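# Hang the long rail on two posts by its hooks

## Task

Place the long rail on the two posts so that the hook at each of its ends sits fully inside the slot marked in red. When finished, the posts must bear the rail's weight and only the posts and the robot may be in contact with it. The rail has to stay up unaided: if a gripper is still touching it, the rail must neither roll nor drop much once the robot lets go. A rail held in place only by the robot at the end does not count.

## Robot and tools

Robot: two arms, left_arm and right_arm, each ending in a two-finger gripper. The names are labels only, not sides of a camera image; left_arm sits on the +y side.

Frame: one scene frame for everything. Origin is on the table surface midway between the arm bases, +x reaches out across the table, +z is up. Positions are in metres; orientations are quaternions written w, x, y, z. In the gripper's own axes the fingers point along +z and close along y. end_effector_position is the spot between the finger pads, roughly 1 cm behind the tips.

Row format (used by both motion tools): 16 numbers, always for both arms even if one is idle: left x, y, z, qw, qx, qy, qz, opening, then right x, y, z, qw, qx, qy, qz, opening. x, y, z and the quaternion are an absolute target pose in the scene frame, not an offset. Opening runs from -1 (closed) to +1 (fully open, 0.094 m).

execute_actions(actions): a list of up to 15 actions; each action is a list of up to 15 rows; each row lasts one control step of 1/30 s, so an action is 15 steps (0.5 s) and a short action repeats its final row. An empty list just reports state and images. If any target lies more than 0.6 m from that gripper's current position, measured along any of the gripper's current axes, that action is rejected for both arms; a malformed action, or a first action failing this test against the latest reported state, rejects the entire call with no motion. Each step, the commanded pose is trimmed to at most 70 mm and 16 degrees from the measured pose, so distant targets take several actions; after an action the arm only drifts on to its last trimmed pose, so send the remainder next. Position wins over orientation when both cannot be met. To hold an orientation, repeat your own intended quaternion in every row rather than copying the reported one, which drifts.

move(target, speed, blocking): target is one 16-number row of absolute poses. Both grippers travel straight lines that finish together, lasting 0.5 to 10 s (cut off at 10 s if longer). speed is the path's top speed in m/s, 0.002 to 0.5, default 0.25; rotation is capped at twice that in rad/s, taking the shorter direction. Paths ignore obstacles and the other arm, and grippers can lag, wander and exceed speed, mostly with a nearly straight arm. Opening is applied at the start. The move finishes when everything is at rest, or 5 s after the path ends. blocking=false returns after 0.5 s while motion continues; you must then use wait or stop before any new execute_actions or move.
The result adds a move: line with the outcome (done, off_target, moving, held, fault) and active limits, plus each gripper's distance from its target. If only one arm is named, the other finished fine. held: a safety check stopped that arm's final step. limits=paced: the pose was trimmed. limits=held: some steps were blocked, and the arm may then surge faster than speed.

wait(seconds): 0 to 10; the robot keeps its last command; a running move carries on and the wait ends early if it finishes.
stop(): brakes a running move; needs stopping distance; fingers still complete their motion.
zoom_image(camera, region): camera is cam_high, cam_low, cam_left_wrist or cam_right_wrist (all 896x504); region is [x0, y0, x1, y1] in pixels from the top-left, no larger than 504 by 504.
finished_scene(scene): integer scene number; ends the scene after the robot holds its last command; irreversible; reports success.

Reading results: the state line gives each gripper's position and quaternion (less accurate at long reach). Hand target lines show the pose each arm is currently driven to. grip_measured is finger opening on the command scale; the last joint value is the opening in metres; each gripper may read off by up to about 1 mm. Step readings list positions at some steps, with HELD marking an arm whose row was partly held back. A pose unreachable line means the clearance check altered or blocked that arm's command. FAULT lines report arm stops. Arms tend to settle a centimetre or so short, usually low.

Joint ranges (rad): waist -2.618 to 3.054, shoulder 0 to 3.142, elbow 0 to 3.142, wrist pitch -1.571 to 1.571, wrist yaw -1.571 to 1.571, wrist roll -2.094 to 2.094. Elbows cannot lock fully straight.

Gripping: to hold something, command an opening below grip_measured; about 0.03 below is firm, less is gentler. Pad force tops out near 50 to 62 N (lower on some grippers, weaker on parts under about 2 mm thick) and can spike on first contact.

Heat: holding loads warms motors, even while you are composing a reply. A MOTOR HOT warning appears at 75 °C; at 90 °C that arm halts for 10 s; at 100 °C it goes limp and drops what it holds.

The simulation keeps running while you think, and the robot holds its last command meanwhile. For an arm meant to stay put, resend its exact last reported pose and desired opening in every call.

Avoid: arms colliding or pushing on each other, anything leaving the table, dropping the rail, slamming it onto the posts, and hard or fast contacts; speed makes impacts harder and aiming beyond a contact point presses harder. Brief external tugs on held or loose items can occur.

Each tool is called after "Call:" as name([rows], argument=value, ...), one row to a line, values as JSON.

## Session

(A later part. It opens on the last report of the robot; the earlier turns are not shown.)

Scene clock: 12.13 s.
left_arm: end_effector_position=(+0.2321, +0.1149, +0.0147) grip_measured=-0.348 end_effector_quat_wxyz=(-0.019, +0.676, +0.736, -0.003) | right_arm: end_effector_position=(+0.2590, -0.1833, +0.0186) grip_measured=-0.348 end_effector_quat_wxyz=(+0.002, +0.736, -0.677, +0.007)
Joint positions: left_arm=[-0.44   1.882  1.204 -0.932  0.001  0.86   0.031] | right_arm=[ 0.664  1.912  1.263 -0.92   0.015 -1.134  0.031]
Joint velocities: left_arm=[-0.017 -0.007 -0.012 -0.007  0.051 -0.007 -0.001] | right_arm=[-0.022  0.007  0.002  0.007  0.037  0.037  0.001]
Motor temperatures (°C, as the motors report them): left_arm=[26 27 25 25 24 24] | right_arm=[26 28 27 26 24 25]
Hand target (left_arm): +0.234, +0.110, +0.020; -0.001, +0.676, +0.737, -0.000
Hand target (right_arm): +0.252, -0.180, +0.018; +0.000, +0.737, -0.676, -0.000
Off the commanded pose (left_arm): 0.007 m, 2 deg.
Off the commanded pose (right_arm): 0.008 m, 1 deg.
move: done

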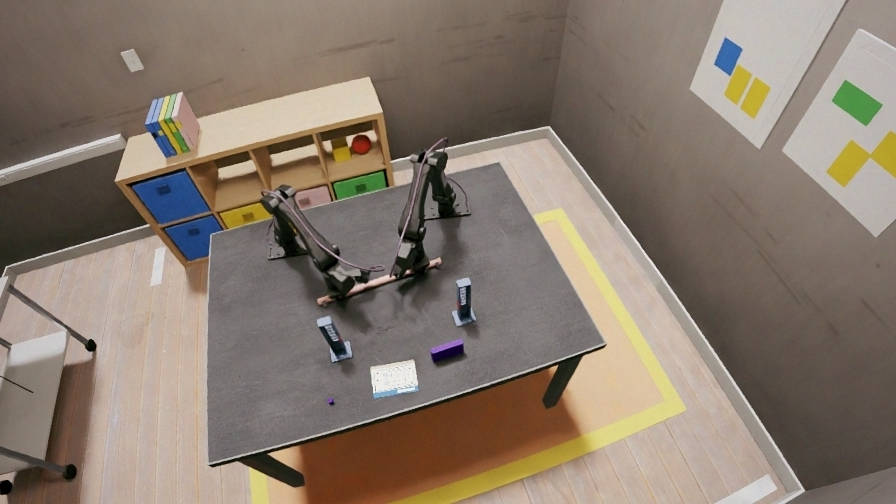

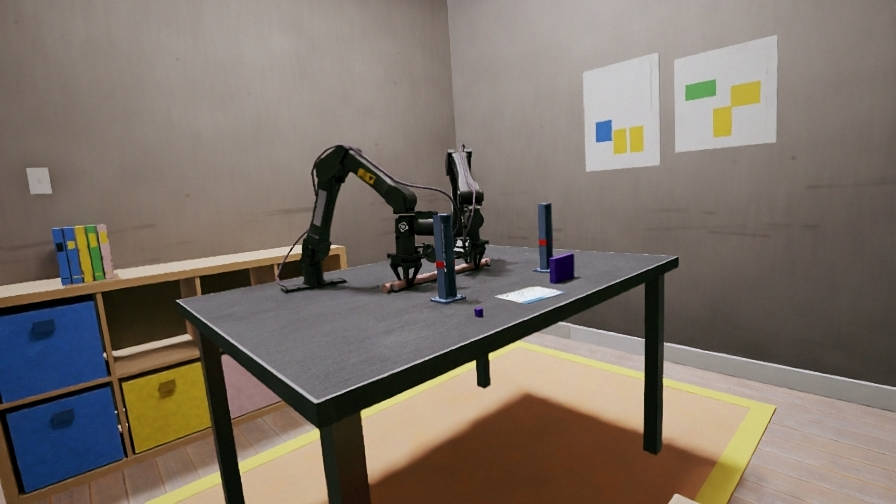

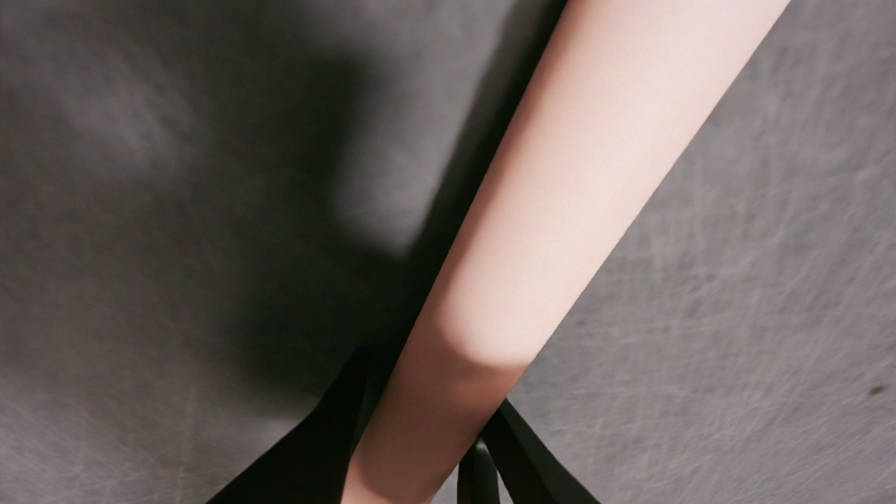

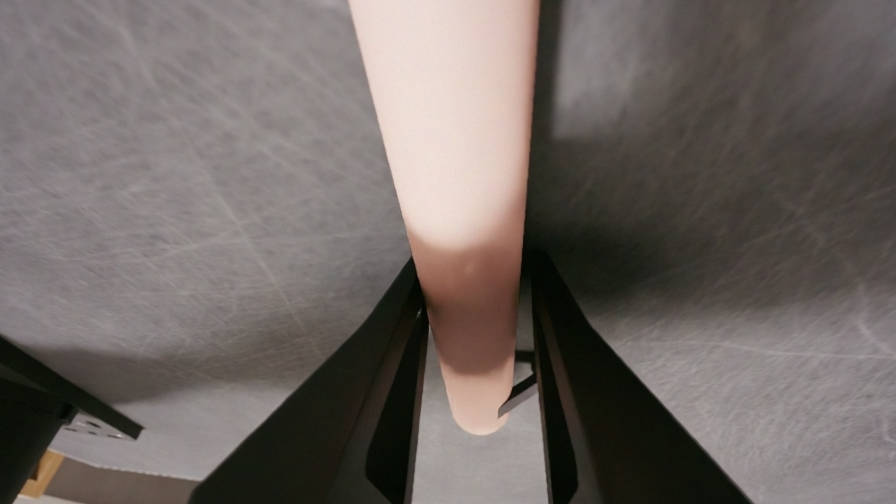

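Call:
move(target=[0.234,0.11,0.02,0,0.676,0.737,0,-0.52,0.25,-0.18,0.012,0,-0.737,0.676,0,-0.37])

Call:
move(target=[0.234,0.11,0.02,0,0.676,0.737,0,-0.52,0.25,-0.18,0.012,0,-0.737,0.676,0,-0.52])

Scene clock: 12.97 s.
left_arm: end_effector_position=(+0.2317, +0.1150, +0.0148) grip_measured=-0.500 end_effector_quat_wxyz=(-0.020, +0.677, +0.736, -0.003) | right_arm: end_effector_position=(+0.2592, -0.1834, +0.0182) grip_measured=-0.368 end_effector_quat_wxyz=(-0.003, +0.735, -0.678, +0.009)
Joint positions: left_arm=[-0.44   1.882  1.204 -0.934  0.002  0.861  0.023] | right_arm=[ 0.664  1.904  1.25  -0.905  0.015 -1.132  0.03 ]
Joint velocities: left_arm=[ 0.002 -0.012 -0.002  0.037  0.007 -0.007  0.001] | right_arm=[ 0.002 -0.002  0.002  0.007 -0.051  0.037 -0.001]
Motor temperatures (°C, as the motors report them): left_arm=[26 28 25 25 24 24] | right_arm=[26 29 27 26 24 25]
Hand target (left_arm): +0.234, +0.110, +0.020; -0.000, +0.676, +0.737, -0.000
Hand target (right_arm): +0.250, -0.180, +0.012; +0.000, +0.737, -0.676, -0.000
Off the commanded pose (left_arm): 0.008 m, 2 deg.
Off the commanded pose (right_arm): 0.012 m, 1 deg.
move: off_target (right_arm)

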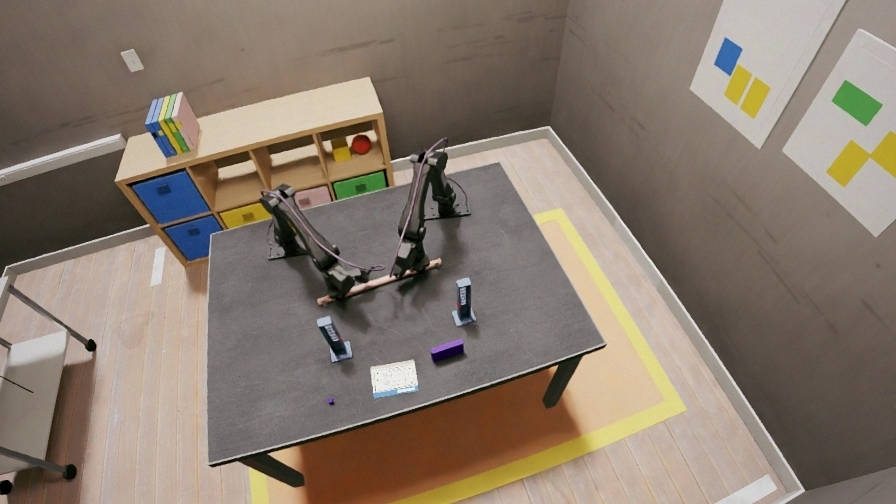

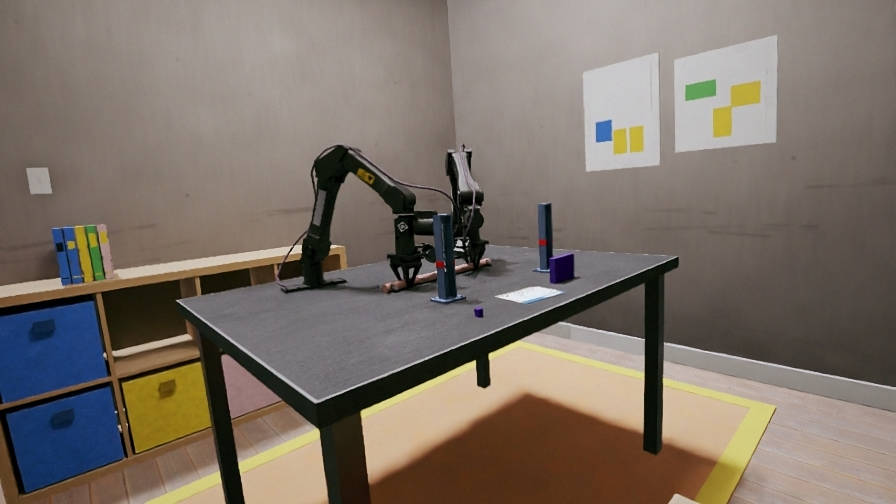

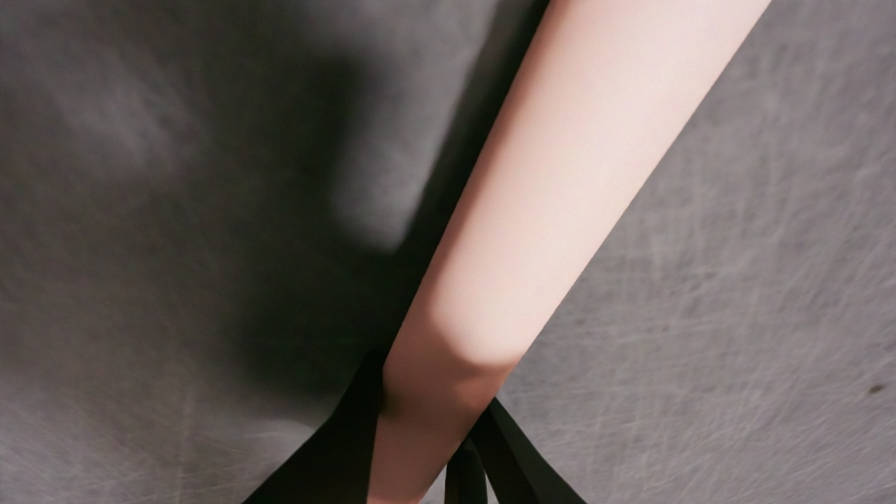

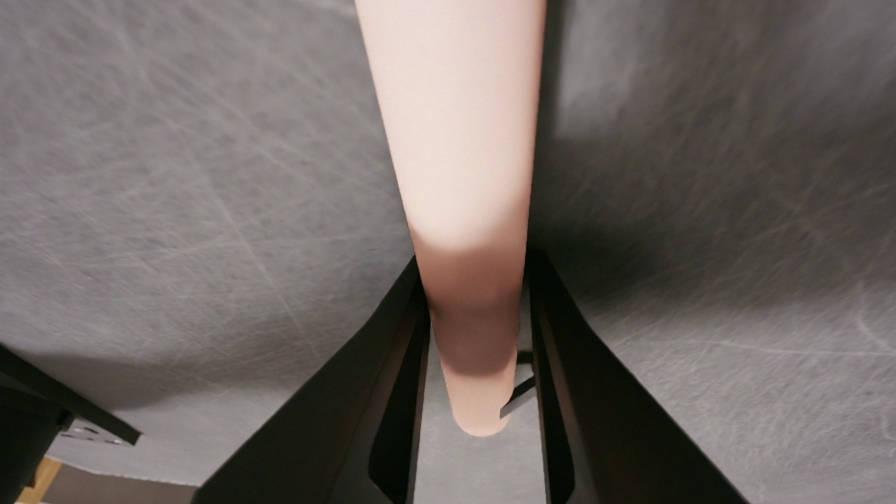

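Scene clock: 13.67 s.
left_arm: end_effector_position=(+0.2318, +0.1150, +0.0147) grip_measured=-0.500 end_effector_quat_wxyz=(-0.020, +0.677, +0.736, -0.003) | right_arm: end_effector_position=(+0.2597, -0.1834, +0.0182) grip_measured=-0.486 end_effector_quat_wxyz=(-0.004, +0.735, -0.678, +0.011)
Joint positions: left_arm=[-0.44   1.882  1.204 -0.933  0.002  0.861  0.023] | right_arm=[ 0.664  1.904  1.25  -0.903  0.018 -1.132  0.024]
Joint velocities: left_arm=[-0.002  0.017  0.007  0.037 -0.007  0.051  0.   ] | right_arm=[ 0.012 -0.017 -0.012  0.022  0.11   0.007 -0.   ]
Motor temperatures (°C, as the motors report them): left_arm=[26 28 25 25 24 24] | right_arm=[26 29 27 26 24 25]
Hand target (left_arm): +0.234, +0.110, +0.020; -0.000, +0.676, +0.737, +0.000
Hand target (right_arm): +0.250, -0.180, +0.012; +0.001, +0.737, -0.676, -0.000
Off the commanded pose (left_arm): 0.008 m, 2 deg.
Off the commanded pose (right_arm): 0.012 m, 1 deg.
move: off_target (right_arm)

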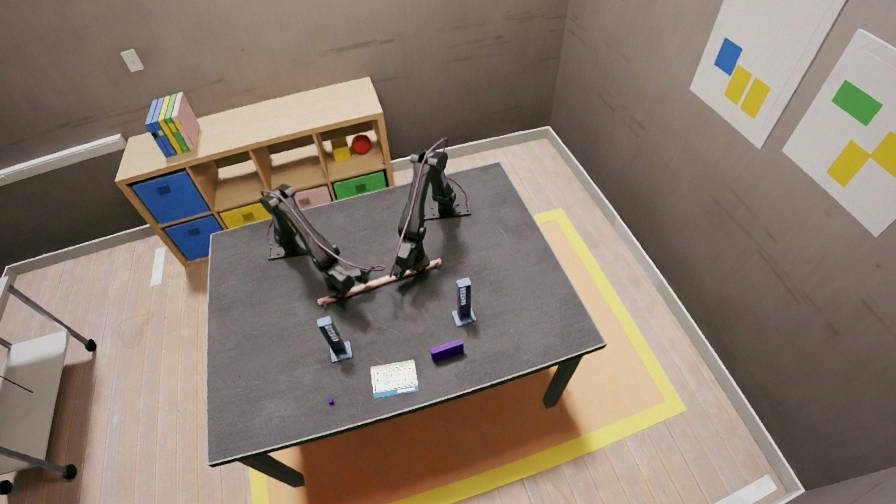

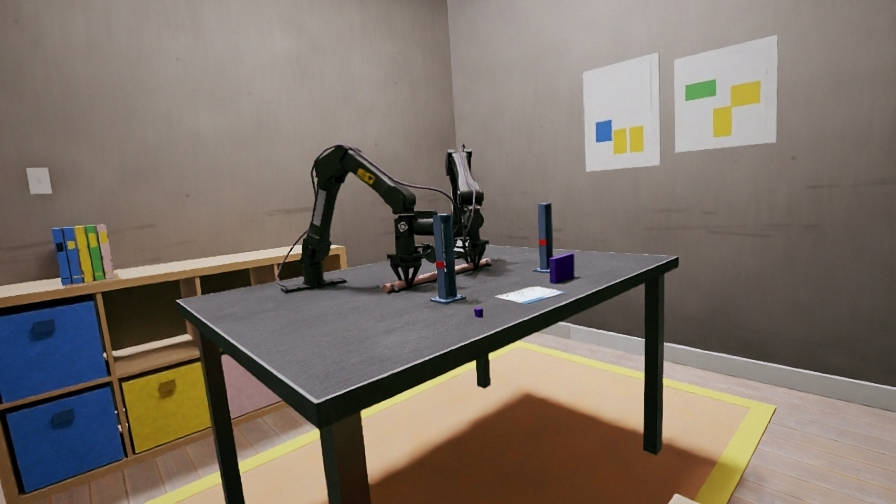

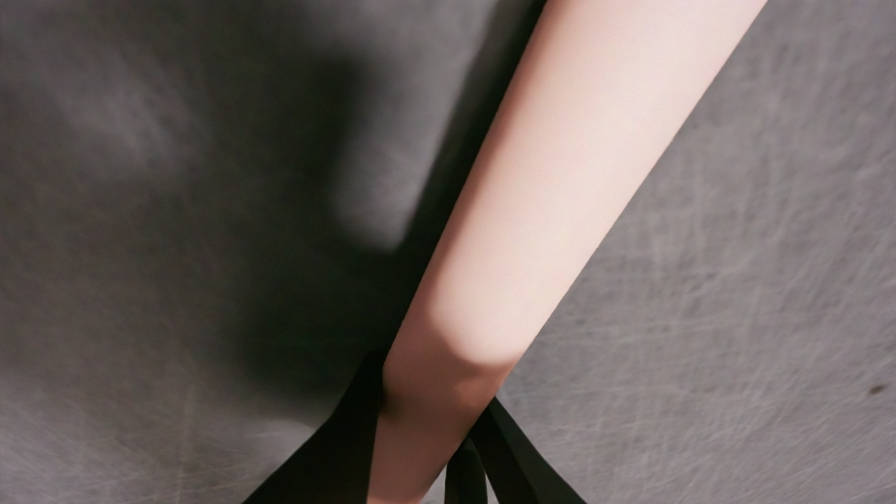

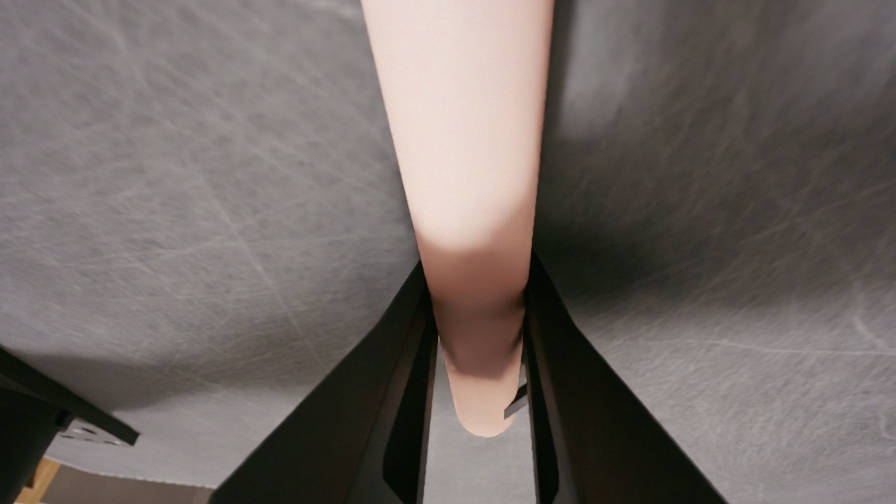

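Call:
move(target=[0.24,0.115,0.07,0,0.676,0.737,0,-0.535,0.267,-0.1835,0.073,0,-0.737,0.676,0,-0.52], speed=0.1)

Call:
move(target=[0.37,0.15,0.1,0.271,0.653,0.653,0.271,-0.535,0.37,-0.15,0.103,0.271,-0.653,0.653,-0.271,-0.52], speed=0.12)

Scene clock: 14.97 s.
left_arm: end_effector_position=(+0.2323, +0.1167, +0.0519) grip_measured=-0.500 end_effector_quat_wxyz=(-0.021, +0.673, +0.739, -0.007) | right_arm: end_effector_position=(+0.2643, -0.1828, +0.0585) grip_measured=-0.486 end_effector_quat_wxyz=(+0.008, +0.740, -0.673, +0.003)
Joint positions: left_arm=[-0.431  1.832  1.296 -1.078  0.009  0.861  0.023] | right_arm=[ 0.656  1.894  1.406 -1.096  0.012 -1.155  0.024]
Joint velocities: left_arm=[-0.002 -0.012 -0.007  0.051 -0.022  0.037 -0.   ] | right_arm=[ 0.002  0.002  0.007  0.022  0.007 -0.051 -0.   ]
Motor temperatures (°C, as the motors report them): left_arm=[26 28 25 25 24 24] | right_arm=[26 29 27 26 24 25]
Hand target (left_arm): +0.239, +0.116, +0.070; +0.000, +0.676, +0.737, +0.001
Hand target (right_arm): +0.266, -0.184, +0.073; -0.000, +0.737, -0.676, +0.001
Off the commanded pose (left_arm): 0.020 m, 3 deg.
Off the commanded pose (right_arm): 0.015 m, 1 deg.
move: off_target (left_arm, right_arm)

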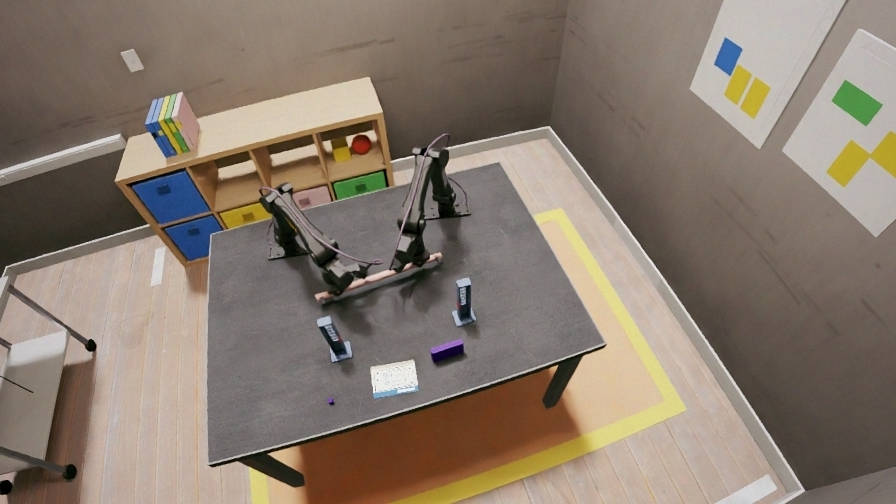

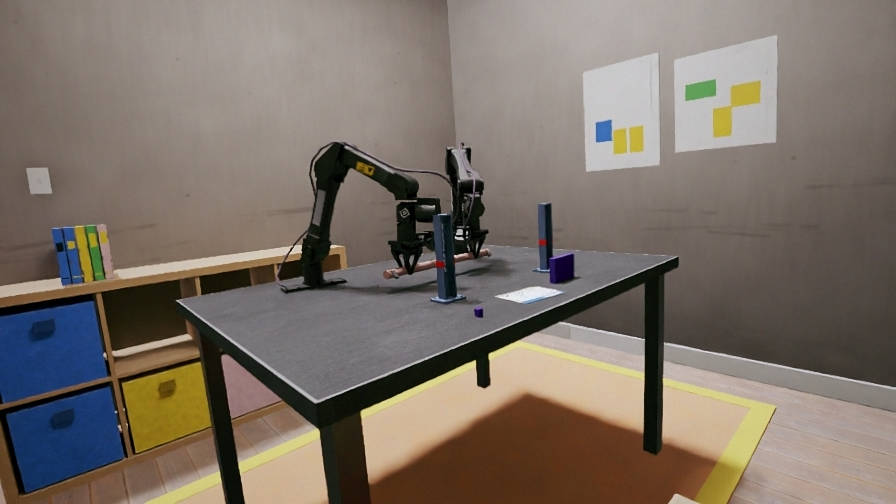

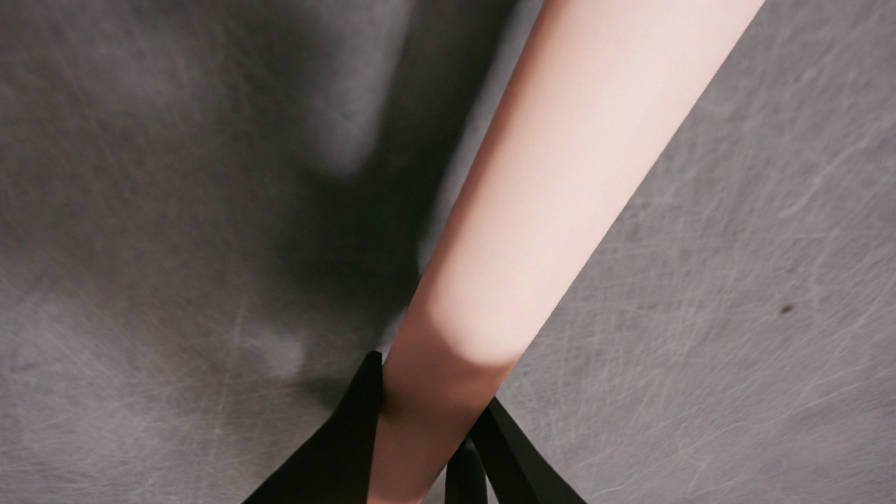

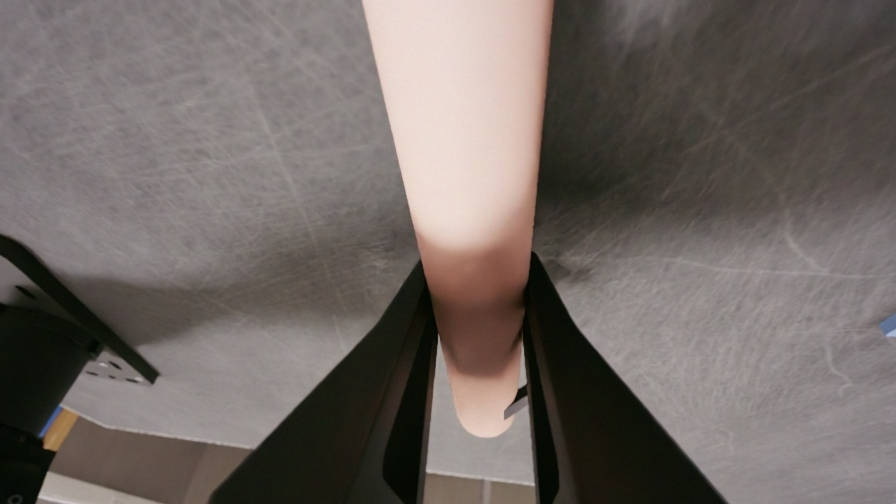

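Scene clock: 18.97 s.
left_arm: end_effector_position=(+0.3601, +0.1490, +0.0807) grip_measured=-0.501 end_effector_quat_wxyz=(+0.245, +0.658, +0.667, +0.248) | right_arm: end_effector_position=(+0.3639, -0.1512, +0.0914) grip_measured=-0.486 end_effector_quat_wxyz=(-0.252, +0.660, -0.661, +0.254)
Joint positions: left_arm=[-0.335  1.657  0.967 -0.242 -0.339  1.15   0.023] | right_arm=[ 0.759  1.766  1.132 -0.305  0.398 -1.086  0.024]
Joint velocities: left_arm=[ 0.012 -0.007 -0.012 -0.022 -0.095  0.007 -0.001] | right_arm=[-0.007 -0.012 -0.002  0.022 -0.051  0.007  0.   ]
Motor temperatures (°C, as the motors report them): left_arm=[26 29 25 25 24 24] | right_arm=[26 30 27 26 24 25]
Hand target (left_arm): +0.369, +0.151, +0.102; +0.267, +0.656, +0.649, +0.277
Hand target (right_arm): +0.368, -0.149, +0.108; -0.273, +0.654, -0.653, +0.268
Off the commanded pose (left_arm): 0.022 m, 4 deg.
Off the commanded pose (right_arm): 0.013 m, 3 deg.
move: off_target (left_arm, right_arm)

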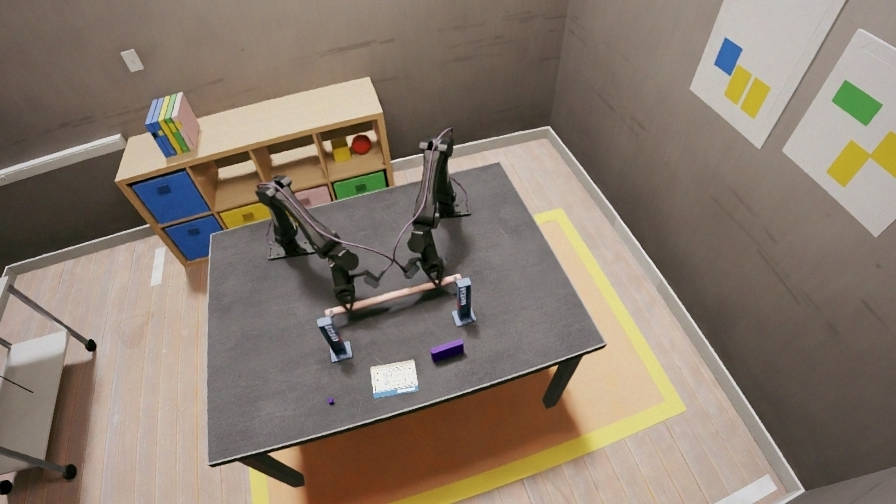

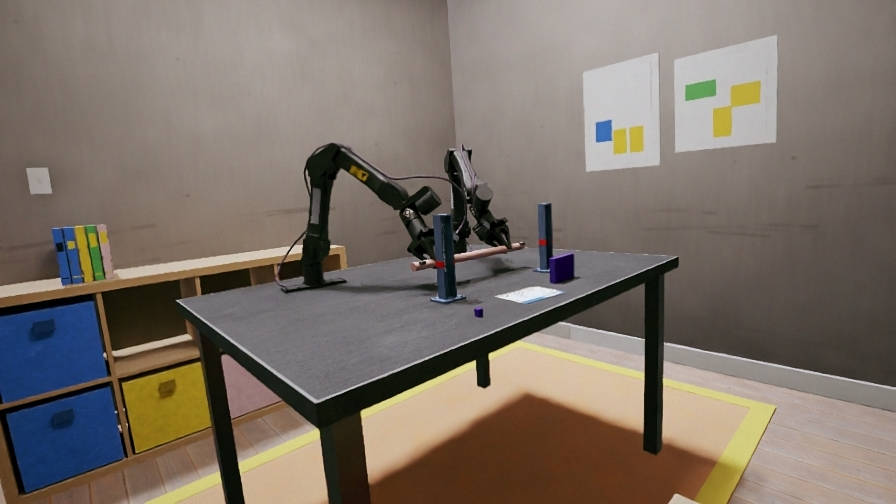

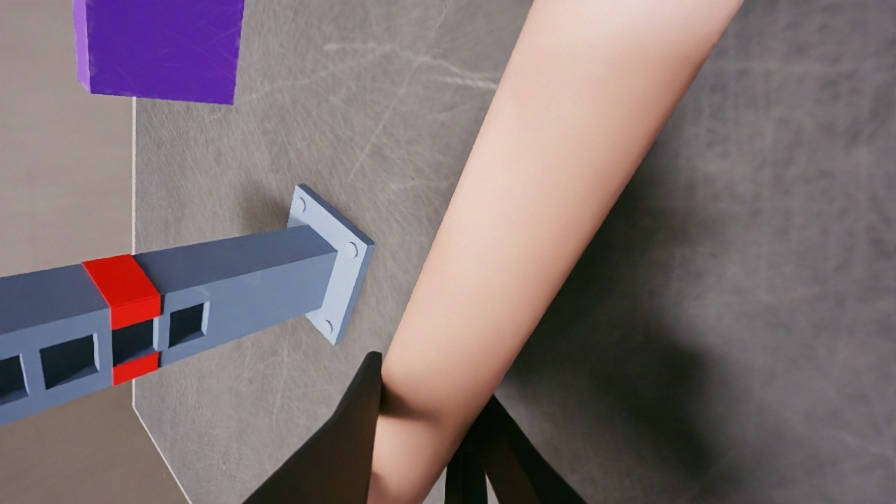

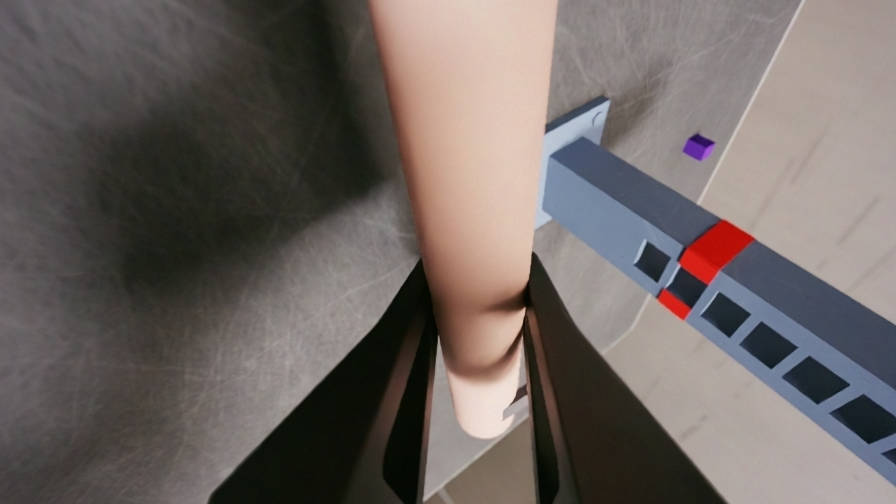

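Call:
move(target=[0.425,0.14,0.115,0.29,0.645,0.645,0.29,-0.535,0.422,-0.16,0.108,0.29,-0.645,0.645,-0.29,-0.52], speed=0.08)

Call:
zoom_image(camera="cam_low", region=[400, 200, 580, 305])

Call:
zoom_image(camera="cam_high", region=[305, 260, 495, 370])

Scene clock: 20.40 s.
left_arm: end_effector_position=(+0.4043, +0.1430, +0.0902) grip_measured=-0.501 end_effector_quat_wxyz=(+0.259, +0.655, +0.659, +0.265) | right_arm: end_effector_position=(+0.4080, -0.1583, +0.0948) grip_measured=-0.486 end_effector_quat_wxyz=(-0.278, +0.649, -0.653, +0.272)
Joint positions: left_arm=[-0.296  1.773  1.109 -0.21  -0.335  1.205  0.023] | right_arm=[ 0.685  1.849  1.197 -0.193  0.371 -1.168  0.024]
Joint velocities: left_arm=[-0.002 -0.032  0.007 -0.037 -0.022 -0.007  0.   ] | right_arm=[ 0.012  0.002 -0.002  0.022  0.037 -0.081  0.001]
Motor temperatures (°C, as the motors report them): left_arm=[26 29 25 26 24 24] | right_arm=[26 30 28 26 24 25]
Hand target (left_arm): +0.423, +0.142, +0.116; +0.288, +0.645, +0.645, +0.292
Hand target (right_arm): +0.421, -0.161, +0.109; -0.290, +0.645, -0.644, +0.292
Off the commanded pose (left_arm): 0.032 m, 5 deg.
Off the commanded pose (right_arm): 0.019 m, 3 deg.
move: off_target (left_arm, right_arm)

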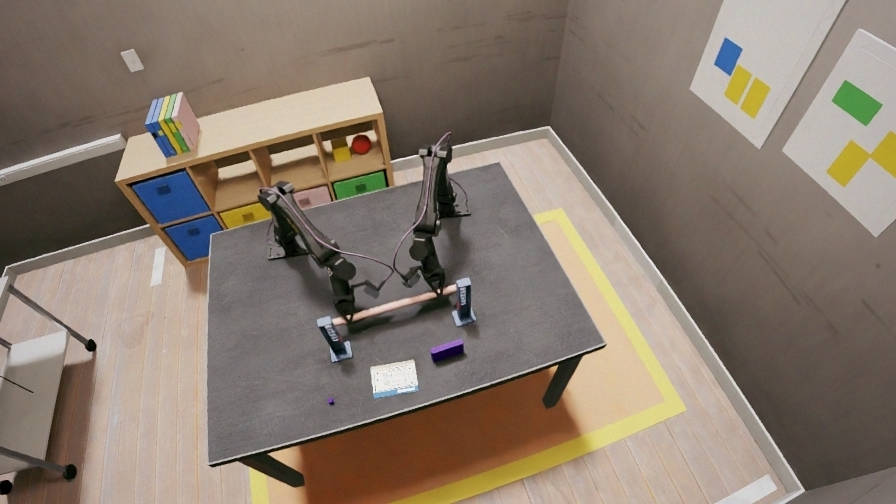

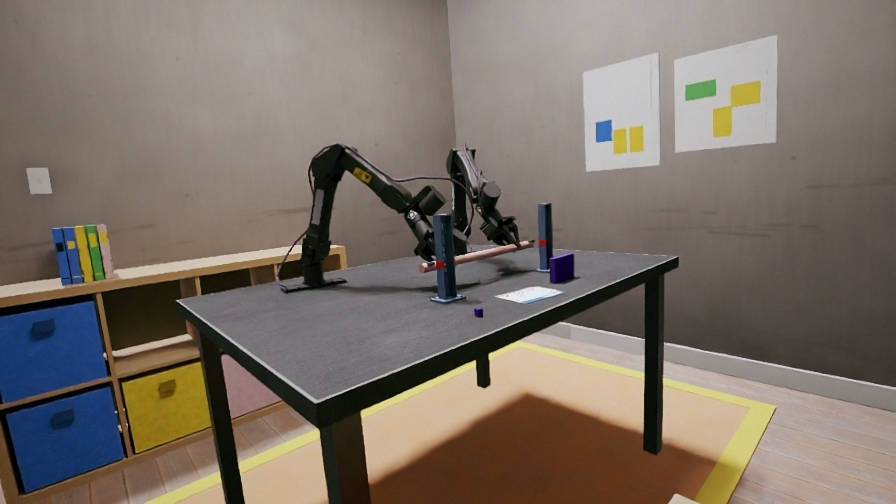

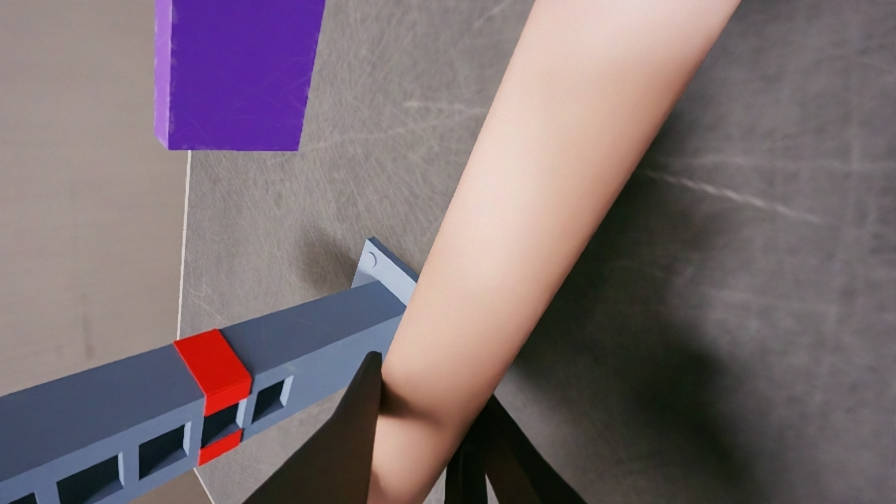

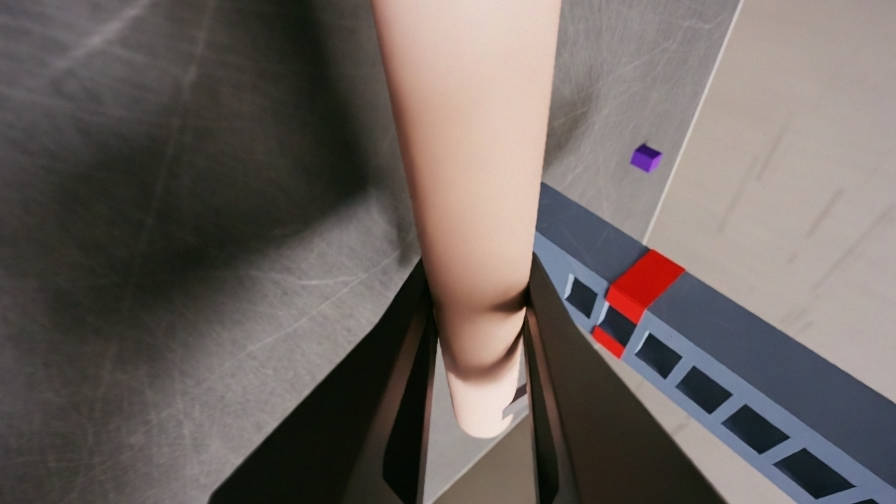

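Region (400, 200, 580, 305) of cam_low's 896x504 image, scaled by 2.800, with more detail than that image has; it fills the top 294 rows of this view, and the rest is white.

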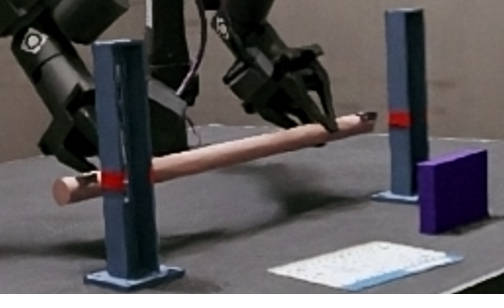

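Region (305, 260, 495, 370) of cam_high's 896x504 image, scaled by 2.653, with more detail than that image has; it fills the top 292 rows of this view, and the rest is white.

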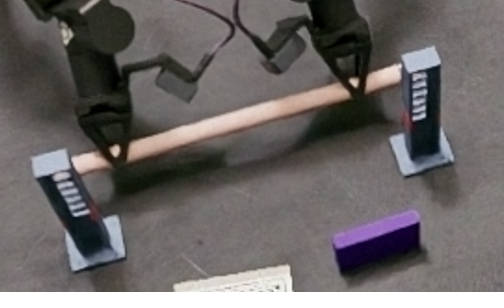

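Call:
move(target=[0.448,0.14,0.116,0.3,0.64,0.64,0.3,-0.535,0.446,-0.16,0.108,0.29,-0.645,0.645,-0.29,-0.52], speed=0.04)

Call:
zoom_image(camera="cam_low", region=[410, 220, 560, 290])

Scene clock: 22.53 s.
left_arm: end_effector_position=(+0.4262, +0.1449, +0.0889) grip_measured=-0.501 end_effector_quat_wxyz=(+0.265, +0.648, +0.659, +0.275) | right_arm: end_effector_position=(+0.4326, -0.1568, +0.0946) grip_measured=-0.486 end_effector_quat_wxyz=(-0.280, +0.651, -0.650, +0.275)
Joint positions: left_arm=[-0.271  1.836  1.164 -0.177 -0.335  1.226  0.023] | right_arm=[ 0.656  1.924  1.292 -0.199  0.354 -1.2    0.024]
Joint velocities: left_arm=[-0.012 -0.002  0.007  0.081  0.007  0.066  0.   ] | right_arm=[ 0.007 -0.002 -0.002 -0.037  0.051  0.007 -0.001]
Motor temperatures (°C, as the motors report them): left_arm=[26 29 26 26 24 24] | right_arm=[26 31 28 27 24 25]
Hand target (left_arm): +0.446, +0.141, +0.118; +0.298, +0.640, +0.641, +0.302
Hand target (right_arm): +0.445, -0.161, +0.109; -0.290, +0.645, -0.645, +0.291
Off the commanded pose (left_arm): 0.035 m, 5 deg.
Off the commanded pose (right_arm): 0.019 m, 2 deg.
move: off_target (left_arm, right_arm)

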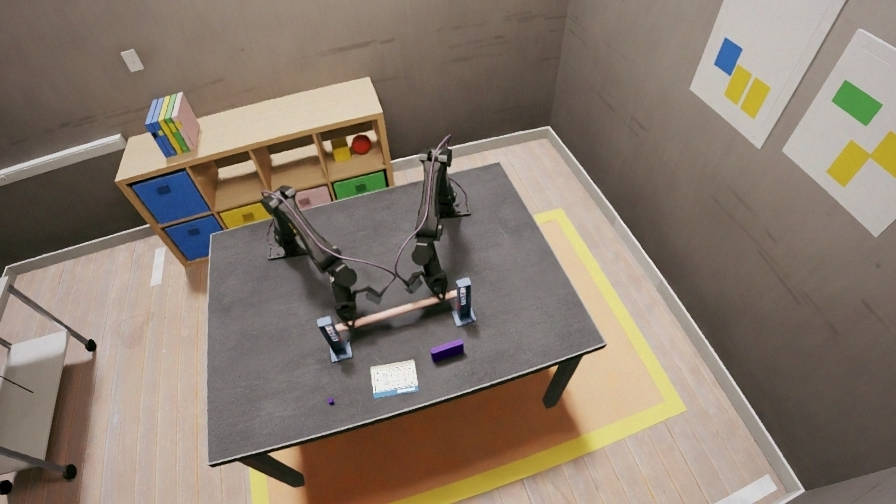

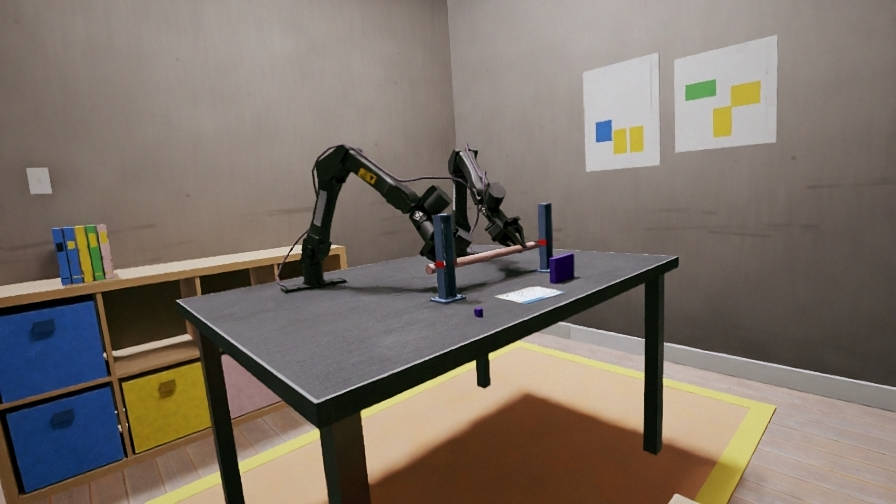

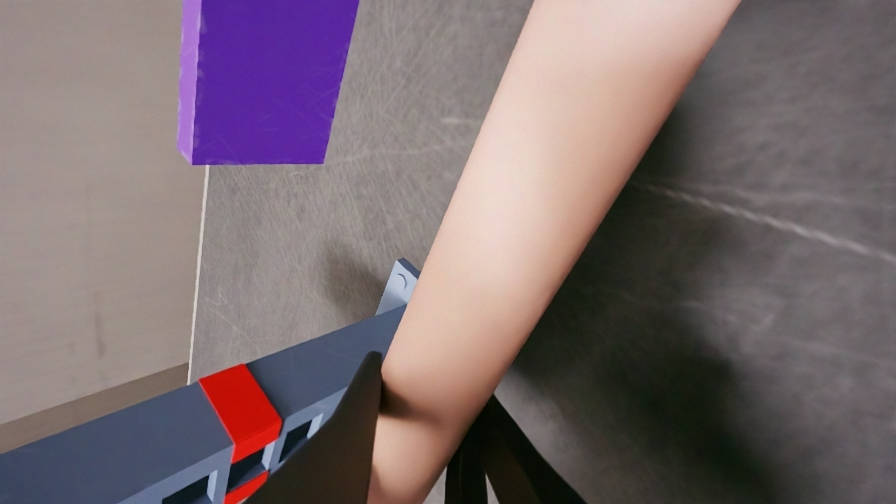

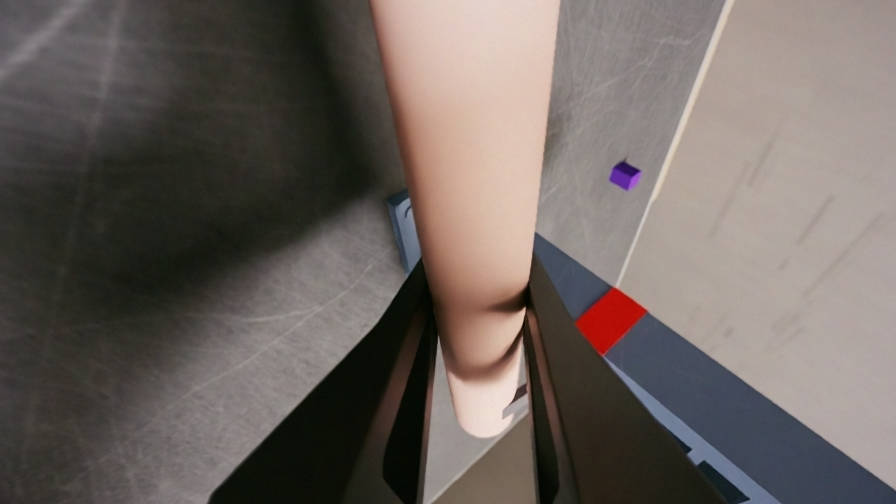

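Region (410, 220, 560, 290) of cam_low's 896x504 image, scaled by 3.360, with more detail than that image has; it fills the top 235 rows of this view, and the rest is white.

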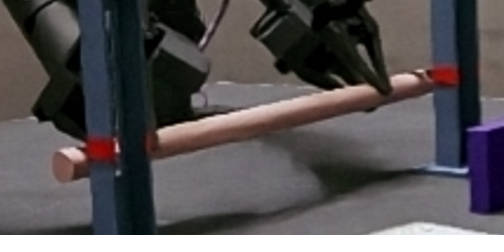

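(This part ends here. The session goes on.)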